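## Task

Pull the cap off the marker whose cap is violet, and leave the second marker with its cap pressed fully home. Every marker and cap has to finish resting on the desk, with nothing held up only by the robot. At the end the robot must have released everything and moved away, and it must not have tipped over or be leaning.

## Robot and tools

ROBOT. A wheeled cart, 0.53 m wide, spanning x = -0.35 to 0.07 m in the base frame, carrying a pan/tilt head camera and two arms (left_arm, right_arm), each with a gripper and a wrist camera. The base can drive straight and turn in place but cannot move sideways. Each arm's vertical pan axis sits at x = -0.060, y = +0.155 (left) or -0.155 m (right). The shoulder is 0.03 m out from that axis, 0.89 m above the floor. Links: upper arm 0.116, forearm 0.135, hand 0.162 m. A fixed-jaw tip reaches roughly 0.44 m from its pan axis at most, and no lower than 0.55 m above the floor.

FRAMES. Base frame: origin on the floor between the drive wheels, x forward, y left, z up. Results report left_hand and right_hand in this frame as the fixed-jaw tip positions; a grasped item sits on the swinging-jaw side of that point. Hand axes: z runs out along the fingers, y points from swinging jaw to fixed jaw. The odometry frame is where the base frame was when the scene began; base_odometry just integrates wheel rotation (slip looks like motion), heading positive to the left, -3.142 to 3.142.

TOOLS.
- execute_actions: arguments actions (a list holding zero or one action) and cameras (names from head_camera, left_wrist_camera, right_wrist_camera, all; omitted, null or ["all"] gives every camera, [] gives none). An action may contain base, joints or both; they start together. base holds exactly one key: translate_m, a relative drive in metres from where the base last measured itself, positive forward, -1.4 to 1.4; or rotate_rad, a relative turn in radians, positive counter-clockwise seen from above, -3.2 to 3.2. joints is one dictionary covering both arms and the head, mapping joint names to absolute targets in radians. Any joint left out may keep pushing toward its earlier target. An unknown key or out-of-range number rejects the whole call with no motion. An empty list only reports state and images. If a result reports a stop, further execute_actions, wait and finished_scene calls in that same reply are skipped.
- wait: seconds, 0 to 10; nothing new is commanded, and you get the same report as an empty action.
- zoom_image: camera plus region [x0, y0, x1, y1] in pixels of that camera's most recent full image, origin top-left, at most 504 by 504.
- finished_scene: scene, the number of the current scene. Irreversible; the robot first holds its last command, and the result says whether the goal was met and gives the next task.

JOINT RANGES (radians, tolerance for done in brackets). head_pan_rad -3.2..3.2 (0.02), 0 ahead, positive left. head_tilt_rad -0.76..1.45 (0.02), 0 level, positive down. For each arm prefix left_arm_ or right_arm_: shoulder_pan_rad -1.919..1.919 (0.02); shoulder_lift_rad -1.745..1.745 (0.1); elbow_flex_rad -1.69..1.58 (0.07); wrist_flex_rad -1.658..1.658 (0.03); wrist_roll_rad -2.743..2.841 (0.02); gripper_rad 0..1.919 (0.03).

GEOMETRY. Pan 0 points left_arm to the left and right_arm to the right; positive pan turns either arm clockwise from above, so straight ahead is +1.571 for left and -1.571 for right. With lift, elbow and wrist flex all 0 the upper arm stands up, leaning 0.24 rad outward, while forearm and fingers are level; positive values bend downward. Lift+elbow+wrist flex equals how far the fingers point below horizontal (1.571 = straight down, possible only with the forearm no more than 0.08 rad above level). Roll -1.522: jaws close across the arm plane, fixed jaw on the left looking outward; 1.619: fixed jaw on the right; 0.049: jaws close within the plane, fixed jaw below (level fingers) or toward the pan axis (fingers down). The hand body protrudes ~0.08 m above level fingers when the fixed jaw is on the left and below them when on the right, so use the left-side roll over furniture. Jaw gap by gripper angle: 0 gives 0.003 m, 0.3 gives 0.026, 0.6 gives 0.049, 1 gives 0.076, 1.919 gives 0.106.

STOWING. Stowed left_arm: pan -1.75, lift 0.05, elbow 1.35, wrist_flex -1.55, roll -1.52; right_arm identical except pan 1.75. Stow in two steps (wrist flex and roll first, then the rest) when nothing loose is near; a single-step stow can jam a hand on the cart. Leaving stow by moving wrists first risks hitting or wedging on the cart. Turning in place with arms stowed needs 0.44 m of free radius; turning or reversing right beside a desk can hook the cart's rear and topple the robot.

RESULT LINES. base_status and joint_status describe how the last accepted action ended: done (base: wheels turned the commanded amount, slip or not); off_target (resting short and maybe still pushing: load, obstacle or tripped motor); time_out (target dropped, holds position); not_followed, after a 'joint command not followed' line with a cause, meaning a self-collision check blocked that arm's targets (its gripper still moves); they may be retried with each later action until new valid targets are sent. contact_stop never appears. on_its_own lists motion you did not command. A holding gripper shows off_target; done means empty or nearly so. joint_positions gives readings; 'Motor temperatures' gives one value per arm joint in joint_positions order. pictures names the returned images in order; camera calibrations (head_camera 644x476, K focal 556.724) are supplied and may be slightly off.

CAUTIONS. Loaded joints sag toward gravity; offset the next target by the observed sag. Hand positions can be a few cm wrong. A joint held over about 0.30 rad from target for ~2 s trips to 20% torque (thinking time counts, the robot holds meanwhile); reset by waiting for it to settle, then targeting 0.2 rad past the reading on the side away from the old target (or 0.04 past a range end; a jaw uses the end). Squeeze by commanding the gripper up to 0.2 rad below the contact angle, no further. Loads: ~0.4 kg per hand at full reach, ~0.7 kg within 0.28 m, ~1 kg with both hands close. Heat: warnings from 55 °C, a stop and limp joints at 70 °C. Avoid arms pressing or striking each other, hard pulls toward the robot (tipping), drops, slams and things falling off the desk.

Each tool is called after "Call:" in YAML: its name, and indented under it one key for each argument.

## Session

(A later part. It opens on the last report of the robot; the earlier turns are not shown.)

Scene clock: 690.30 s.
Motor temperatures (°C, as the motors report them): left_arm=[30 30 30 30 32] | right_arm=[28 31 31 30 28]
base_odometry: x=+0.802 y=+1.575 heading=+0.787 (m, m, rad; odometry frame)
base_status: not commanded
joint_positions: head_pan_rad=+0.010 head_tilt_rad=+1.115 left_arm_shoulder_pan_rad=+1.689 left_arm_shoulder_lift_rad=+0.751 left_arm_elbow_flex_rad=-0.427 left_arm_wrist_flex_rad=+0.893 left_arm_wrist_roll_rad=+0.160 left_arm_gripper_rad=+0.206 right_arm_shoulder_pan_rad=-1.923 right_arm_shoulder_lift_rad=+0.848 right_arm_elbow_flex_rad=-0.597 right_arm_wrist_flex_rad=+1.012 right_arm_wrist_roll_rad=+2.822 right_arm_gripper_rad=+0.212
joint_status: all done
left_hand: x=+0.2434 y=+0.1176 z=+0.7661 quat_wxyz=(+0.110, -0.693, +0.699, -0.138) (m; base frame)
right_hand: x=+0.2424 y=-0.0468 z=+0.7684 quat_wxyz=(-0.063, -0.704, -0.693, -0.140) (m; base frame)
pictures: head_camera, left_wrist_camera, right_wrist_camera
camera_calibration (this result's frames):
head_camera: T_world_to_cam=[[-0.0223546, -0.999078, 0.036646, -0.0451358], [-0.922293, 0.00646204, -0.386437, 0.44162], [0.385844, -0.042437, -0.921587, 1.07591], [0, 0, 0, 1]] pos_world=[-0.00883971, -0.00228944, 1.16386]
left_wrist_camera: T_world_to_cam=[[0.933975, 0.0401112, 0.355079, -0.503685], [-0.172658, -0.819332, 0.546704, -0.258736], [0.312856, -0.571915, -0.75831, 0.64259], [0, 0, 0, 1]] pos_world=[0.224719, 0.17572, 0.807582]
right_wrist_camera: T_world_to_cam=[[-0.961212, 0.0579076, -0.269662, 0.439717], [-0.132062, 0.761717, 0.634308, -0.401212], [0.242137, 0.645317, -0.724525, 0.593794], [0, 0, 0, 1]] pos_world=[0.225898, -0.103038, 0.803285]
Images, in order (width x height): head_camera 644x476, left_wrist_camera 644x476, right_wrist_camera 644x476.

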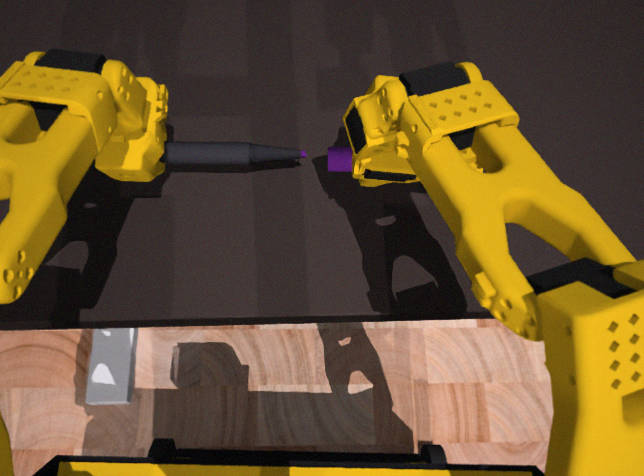

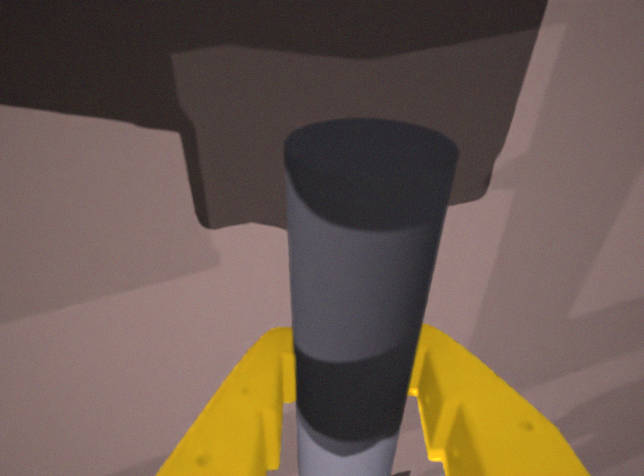

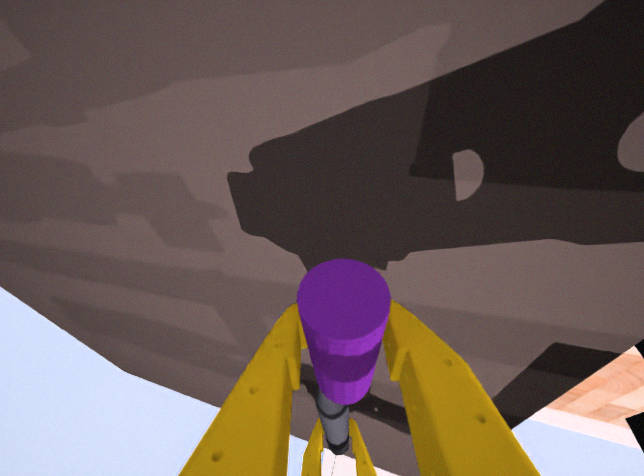

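Call:
execute_actions:
  actions:
    - {"joints": {"left_arm_shoulder_lift_rad": 0.838, "left_arm_shoulder_pan_rad": 1.64, "right_arm_shoulder_lift_rad": 0.995, "right_arm_wrist_flex_rad": 0.83}}

Scene clock: 747.37 s.
Motor temperatures (°C, as the motors report them): left_arm=[30 30 30 30 32] | right_arm=[28 31 31 30 28]
base_odometry: x=+0.802 y=+1.575 heading=+0.787 (m, m, rad; odometry frame)
base_status: not commanded
joint_positions: head_pan_rad=+0.010 head_tilt_rad=+1.115 left_arm_shoulder_pan_rad=+1.648 left_arm_shoulder_lift_rad=+0.864 left_arm_elbow_flex_rad=-0.427 left_arm_wrist_flex_rad=+0.893 left_arm_wrist_roll_rad=+0.160 left_arm_gripper_rad=+0.206 right_arm_shoulder_pan_rad=-1.923 right_arm_shoulder_lift_rad=+1.012 right_arm_elbow_flex_rad=-0.597 right_arm_wrist_flex_rad=+0.840 right_arm_wrist_roll_rad=+2.822 right_arm_gripper_rad=+0.212
joint_status: all done
left_hand: x=+0.2284 y=+0.1315 z=+0.7357 quat_wxyz=(+0.077, -0.714, +0.690, -0.093) (m; base frame)
right_hand: x=+0.2444 y=-0.0461 z=+0.7301 quat_wxyz=(-0.065, -0.704, -0.693, -0.143) (m; base frame)
pictures: head_camera, left_wrist_camera, right_wrist_camera
camera_calibration (this result's frames):
head_camera: T_world_to_cam=[[-0.0223553, -0.999078, 0.0366457, -0.0451354], [-0.922289, 0.00646236, -0.386447, 0.441632], [0.385854, -0.0424371, -0.921583, 1.07591], [0, 0, 0, 1]] pos_world=[-0.00883985, -0.00228945, 1.16386]
left_wrist_camera: T_world_to_cam=[[0.965694, 0.0761114, 0.248279, -0.412926], [-0.0763641, -0.830579, 0.551641, -0.257525], [0.248202, -0.551675, -0.796273, 0.672197], [0, 0, 0, 1]] pos_world=[0.212253, 0.188368, 0.779835]
right_wrist_camera: T_world_to_cam=[[-0.959247, 0.0586303, -0.27642, 0.435725], [-0.136632, 0.760037, 0.635355, -0.37694], [0.24734, 0.64723, -0.721052, 0.561393], [0, 0, 0, 1]] pos_world=[0.227611, -0.102408, 0.764727]
Images, in order (width x height): head_camera 644x476, left_wrist_camera 644x476, right_wrist_camera 644x476.

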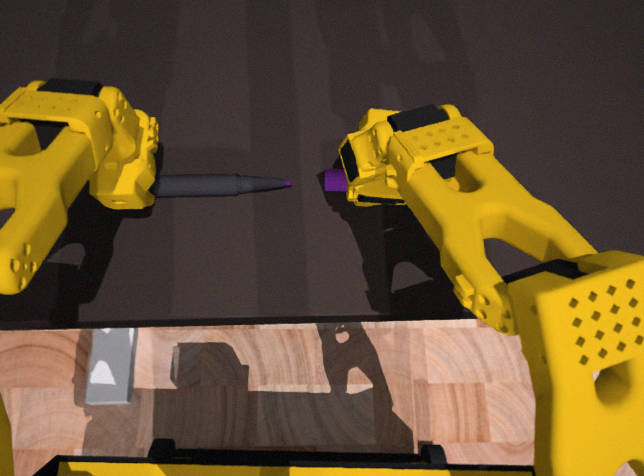

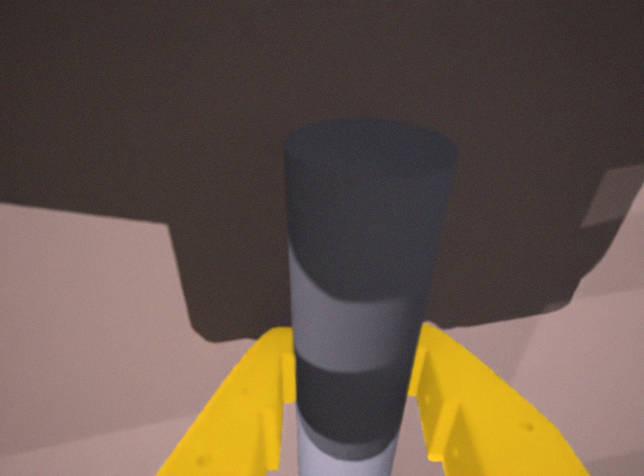

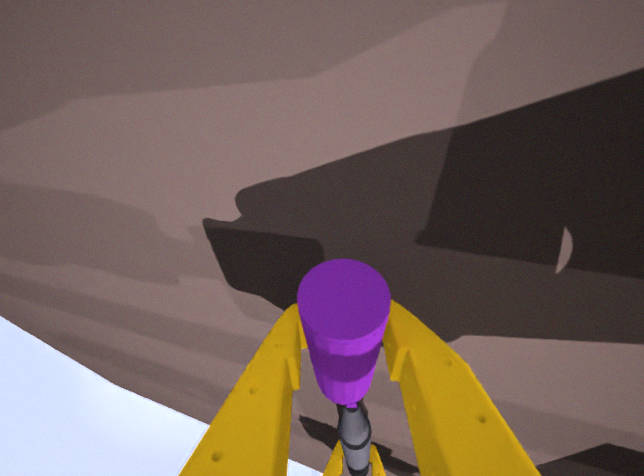

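Call:
zoom_image:
  camera: "head_camera"
  region: [140, 130, 420, 240]

Region (140, 130, 420, 240) of head_camera's 644x476 image, scaled by 1.800; it fills the top 198 rows of this view, and the rest is white.

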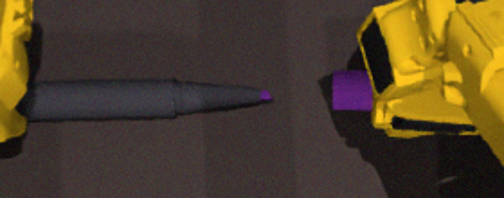

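Call:
execute_actions:
  actions:
    - {"joints": {"left_arm_gripper_rad": 0.55, "right_arm_shoulder_lift_rad": 1.014}}

Scene clock: 762.47 s.
Motor temperatures (°C, as the motors report them): left_arm=[30 30 30 30 32] | right_arm=[28 31 31 30 28]
base_odometry: x=+0.802 y=+1.575 heading=+0.787 (m, m, rad; odometry frame)
base_status: not commanded
joint_positions: head_pan_rad=+0.010 head_tilt_rad=+1.115 left_arm_shoulder_pan_rad=+1.648 left_arm_shoulder_lift_rad=+0.864 left_arm_elbow_flex_rad=-0.427 left_arm_wrist_flex_rad=+0.893 left_arm_wrist_roll_rad=+0.160 left_arm_gripper_rad=+0.541 right_arm_shoulder_pan_rad=-1.923 right_arm_shoulder_lift_rad=+1.018 right_arm_elbow_flex_rad=-0.600 right_arm_wrist_flex_rad=+0.840 right_arm_wrist_roll_rad=+2.822 right_arm_gripper_rad=+0.212
joint_status: all done
left_hand: x=+0.2284 y=+0.1315 z=+0.7357 quat_wxyz=(+0.077, -0.714, +0.690, -0.093) (m; base frame)
right_hand: x=+0.2440 y=-0.0462 z=+0.7288 quat_wxyz=(-0.064, -0.704, -0.693, -0.142) (m; base frame)
pictures: head_camera, left_wrist_camera, right_wrist_camera
camera_calibration (this result's frames):
head_camera: T_world_to_cam=[[-0.0223552, -0.999078, 0.0366457, -0.0451354], [-0.922289, 0.00646225, -0.386447, 0.441632], [0.385854, -0.042437, -0.921583, 1.07591], [0, 0, 0, 1]] pos_world=[-0.00883984, -0.00228945, 1.16386]
left_wrist_camera: T_world_to_cam=[[0.965694, 0.0761114, 0.248279, -0.412926], [-0.0763641, -0.830579, 0.551641, -0.257525], [0.248202, -0.551675, -0.796273, 0.672197], [0, 0, 0, 1]] pos_world=[0.212253, 0.188368, 0.779835]
right_wrist_camera: T_world_to_cam=[[-0.960039, 0.058339, -0.273718, 0.433246], [-0.134803, 0.760709, 0.63494, -0.376215], [0.245262, 0.646466, -0.722446, 0.562169], [0, 0, 0, 1]] pos_world=[0.227339, -0.102508, 0.763598]
Images, in order (width x height): head_camera 644x476, left_wrist_camera 644x476, right_wrist_camera 644x476.

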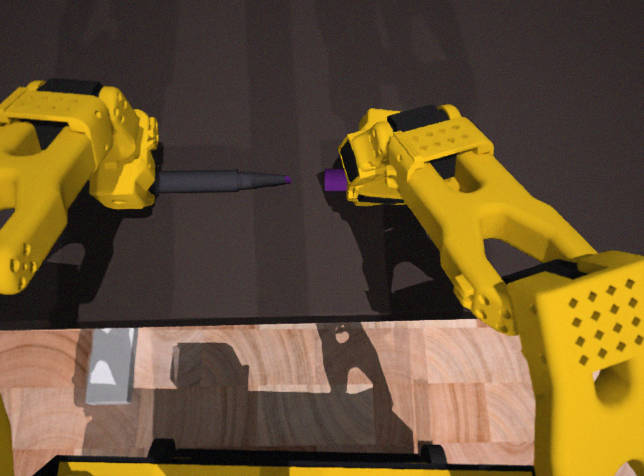

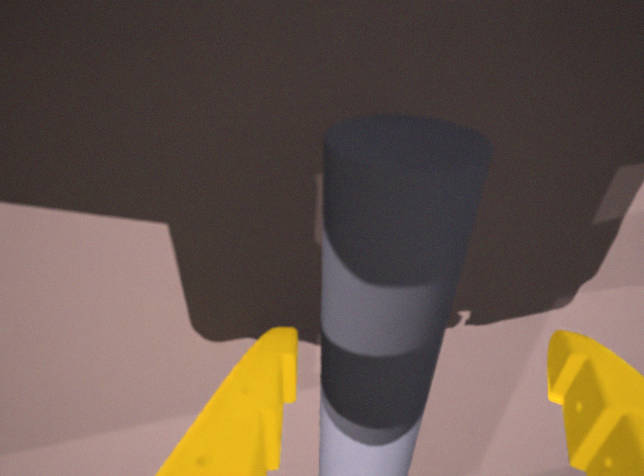

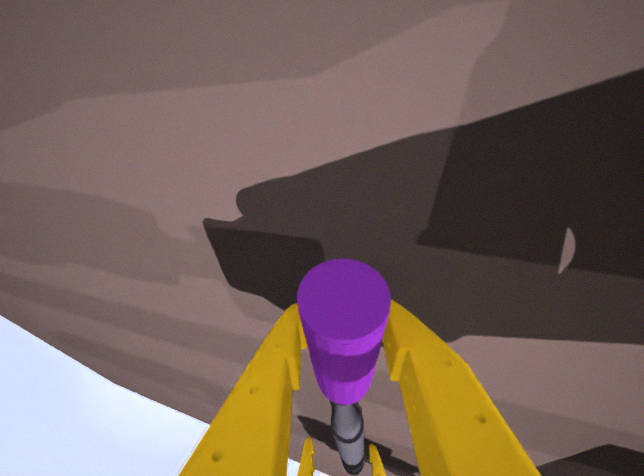

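Call:
execute_actions:
  actions:
    - {"joints": {"right_arm_gripper_rad": 0.55, "right_arm_shoulder_lift_rad": 0.998, "left_arm_shoulder_lift_rad": 0.62, "left_arm_wrist_flex_rad": 1.1}}

Scene clock: 774.53 s.
Motor temperatures (°C, as the motors report them): left_arm=[30 30 30 30 32] | right_arm=[29 31 31 30 28]
base_odometry: x=+0.802 y=+1.575 heading=+0.787 (m, m, rad; odometry frame)
base_status: not commanded
joint_positions: head_pan_rad=+0.010 head_tilt_rad=+1.115 left_arm_shoulder_pan_rad=+1.648 left_arm_shoulder_lift_rad=+0.678 left_arm_elbow_flex_rad=-0.427 left_arm_wrist_flex_rad=+1.092 left_arm_wrist_roll_rad=+0.160 left_arm_gripper_rad=+0.543 right_arm_shoulder_pan_rad=-1.922 right_arm_shoulder_lift_rad=+1.007 right_arm_elbow_flex_rad=-0.619 right_arm_wrist_flex_rad=+0.832 right_arm_wrist_roll_rad=+2.822 right_arm_gripper_rad=+0.536
joint_status: all done
left_hand: x=+0.2225 y=+0.1319 z=+0.7774 quat_wxyz=(+0.072, -0.714, +0.690, -0.087) (m; base frame)
right_hand: x=+0.2503 y=-0.0444 z=+0.7359 quat_wxyz=(-0.072, -0.702, -0.690, -0.158) (m; base frame)
pictures: head_camera, left_wrist_camera, right_wrist_camera
camera_calibration (this result's frames):
head_camera: T_world_to_cam=[[-0.0223553, -0.999078, 0.0366457, -0.0451354], [-0.922289, 0.00646241, -0.386447, 0.441632], [0.385854, -0.0424371, -0.921583, 1.07591], [0, 0, 0, 1]] pos_world=[-0.00883985, -0.00228946, 1.16386]
left_wrist_camera: T_world_to_cam=[[0.96902, 0.0758548, 0.235044, -0.407959], [-0.0687699, -0.831165, 0.551757, -0.282315], [0.237214, -0.550828, -0.800199, 0.712541], [0, 0, 0, 1]] pos_world=[0.206881, 0.188782, 0.821832]
right_wrist_camera: T_world_to_cam=[[-0.949927, 0.0634791, -0.305957, 0.462527], [-0.155669, 0.752852, 0.639516, -0.379682], [0.270937, 0.655121, -0.705273, 0.545891], [0, 0, 0, 1]] pos_world=[0.23236, -0.101141, 0.769328]
Images, in order (width x height): head_camera 644x476, left_wrist_camera 644x476, right_wrist_camera 644x476.

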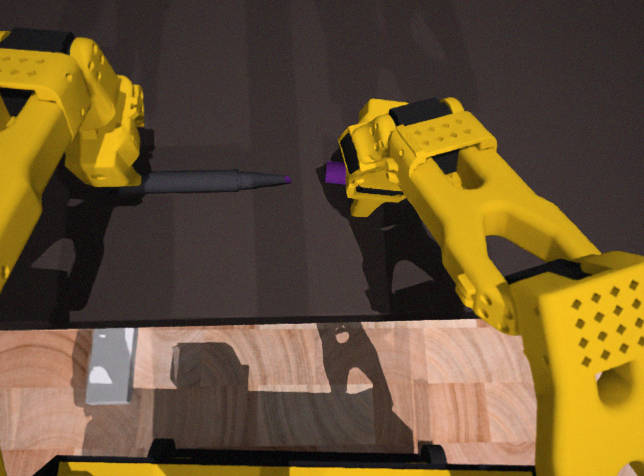

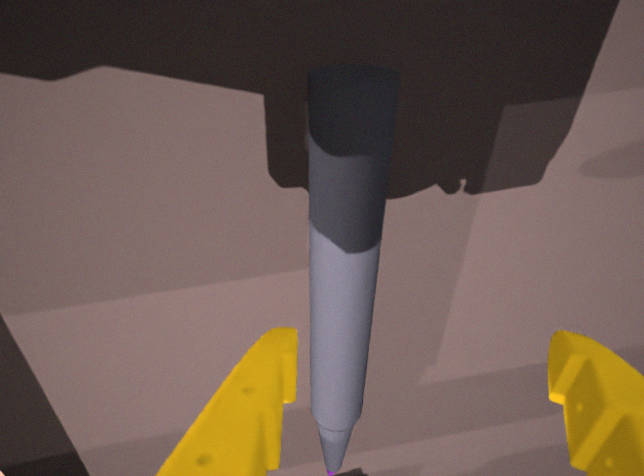

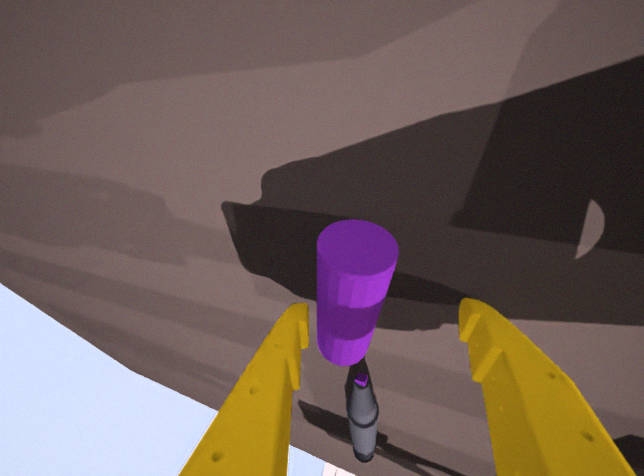

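Call:
execute_actions:
  actions:
    - {"joints": {"right_arm_shoulder_lift_rad": 0.5, "left_arm_shoulder_lift_rad": 0.3}}
  cameras: ["head_camera", "right_wrist_camera"]

Scene clock: 783.70 s.
Motor temperatures (°C, as the motors report them): left_arm=[30 30 30 30 32] | right_arm=[29 31 31 30 28]
base_odometry: x=+0.802 y=+1.575 heading=+0.787 (m, m, rad; odometry frame)
base_status: not commanded
joint_positions: head_pan_rad=+0.010 head_tilt_rad=+1.115 left_arm_shoulder_pan_rad=+1.648 left_arm_shoulder_lift_rad=+0.356 left_arm_elbow_flex_rad=-0.427 left_arm_wrist_flex_rad=+1.094 left_arm_wrist_roll_rad=+0.160 left_arm_gripper_rad=+0.543 right_arm_shoulder_pan_rad=-1.922 right_arm_shoulder_lift_rad=+0.561 right_arm_elbow_flex_rad=-0.616 right_arm_wrist_flex_rad=+0.832 right_arm_wrist_roll_rad=+2.822 right_arm_gripper_rad=+0.542
joint_status: all done
left_hand: x=+0.2461 y=+0.1301 z=+0.8634 quat_wxyz=(+0.173, -0.692, +0.669, -0.209) (m; base frame)
right_hand: x=+0.2866 y=-0.0312 z=+0.8797 quat_wxyz=(-0.160, -0.658, -0.646, -0.352) (m; base frame)
pictures: head_camera, right_wrist_camera
camera_calibration (this result's frames):
head_camera: T_world_to_cam=[[-0.0223553, -0.999078, 0.0366457, -0.0451354], [-0.922289, 0.00646234, -0.386447, 0.441632], [0.385854, -0.042437, -0.921583, 1.07591], [0, 0, 0, 1]] pos_world=[-0.00883985, -0.00228945, 1.16386]
right_wrist_camera: T_world_to_cam=[[-0.74768, 0.13749, -0.649671, 0.786872], [-0.423493, 0.654844, 0.625965, -0.390362], [0.511497, 0.743152, -0.431388, 0.321621], [0, 0, 0, 1]] pos_world=[0.258504, -0.0915736, 0.894304]
Images, in order (width x height): head_camera 644x476, right_wrist_camera 644x476.

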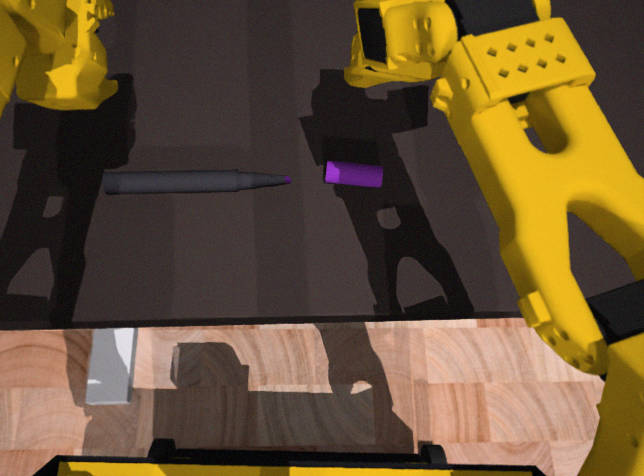

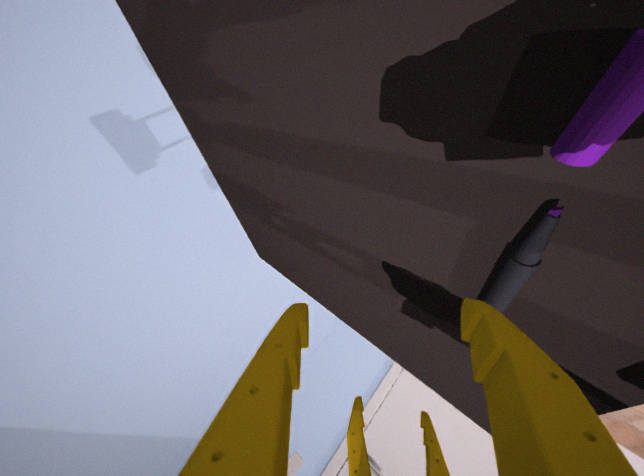

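Call:
execute_actions:
  actions:
    - {"base": {"translate_m": -0.25}, "joints": {"head_tilt_rad": 0.75, "head_pan_rad": -0.35}}
  cameras: ["head_camera"]

Scene clock: 790.40 s.
Motor temperatures (°C, as the motors report them): left_arm=[30 30 30 30 32] | right_arm=[29 31 31 30 28]
base_odometry: x=+0.625 y=+1.398 heading=+0.787 (m, m, rad; odometry frame)
base_status: done
joint_positions: head_pan_rad=-0.340 head_tilt_rad=+0.764 left_arm_shoulder_pan_rad=+1.648 left_arm_shoulder_lift_rad=+0.356 left_arm_elbow_flex_rad=-0.427 left_arm_wrist_flex_rad=+1.095 left_arm_wrist_roll_rad=+0.160 left_arm_gripper_rad=+0.543 right_arm_shoulder_pan_rad=-1.922 right_arm_shoulder_lift_rad=+0.561 right_arm_elbow_flex_rad=-0.616 right_arm_wrist_flex_rad=+0.832 right_arm_wrist_roll_rad=+2.822 right_arm_gripper_rad=+0.542
joint_status: all done
left_hand: x=+0.2458 y=+0.1301 z=+0.8633 quat_wxyz=(+0.172, -0.692, +0.669, -0.208) (m; base frame)
right_hand: x=+0.2866 y=-0.0312 z=+0.8797 quat_wxyz=(-0.160, -0.658, -0.646, -0.352) (m; base frame)
pictures: head_camera
camera_calibration (this result's frames):
head_camera: T_world_to_cam=[[-0.373616, -0.92729, 0.0233289, -0.046317], [-0.686057, 0.259319, -0.679765, 0.790343], [0.624289, -0.269976, -0.733059, 0.870122], [0, 0, 0, 1]] pos_world=[-0.0182925, -0.0129881, 1.17618]
Images, in order (width x height): head_camera 644x476.

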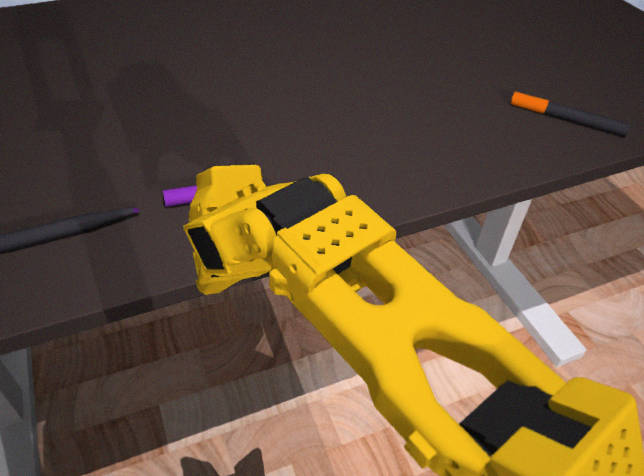

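Call:
finished_scene:
  scene: 1

The scene is finished: the task was done.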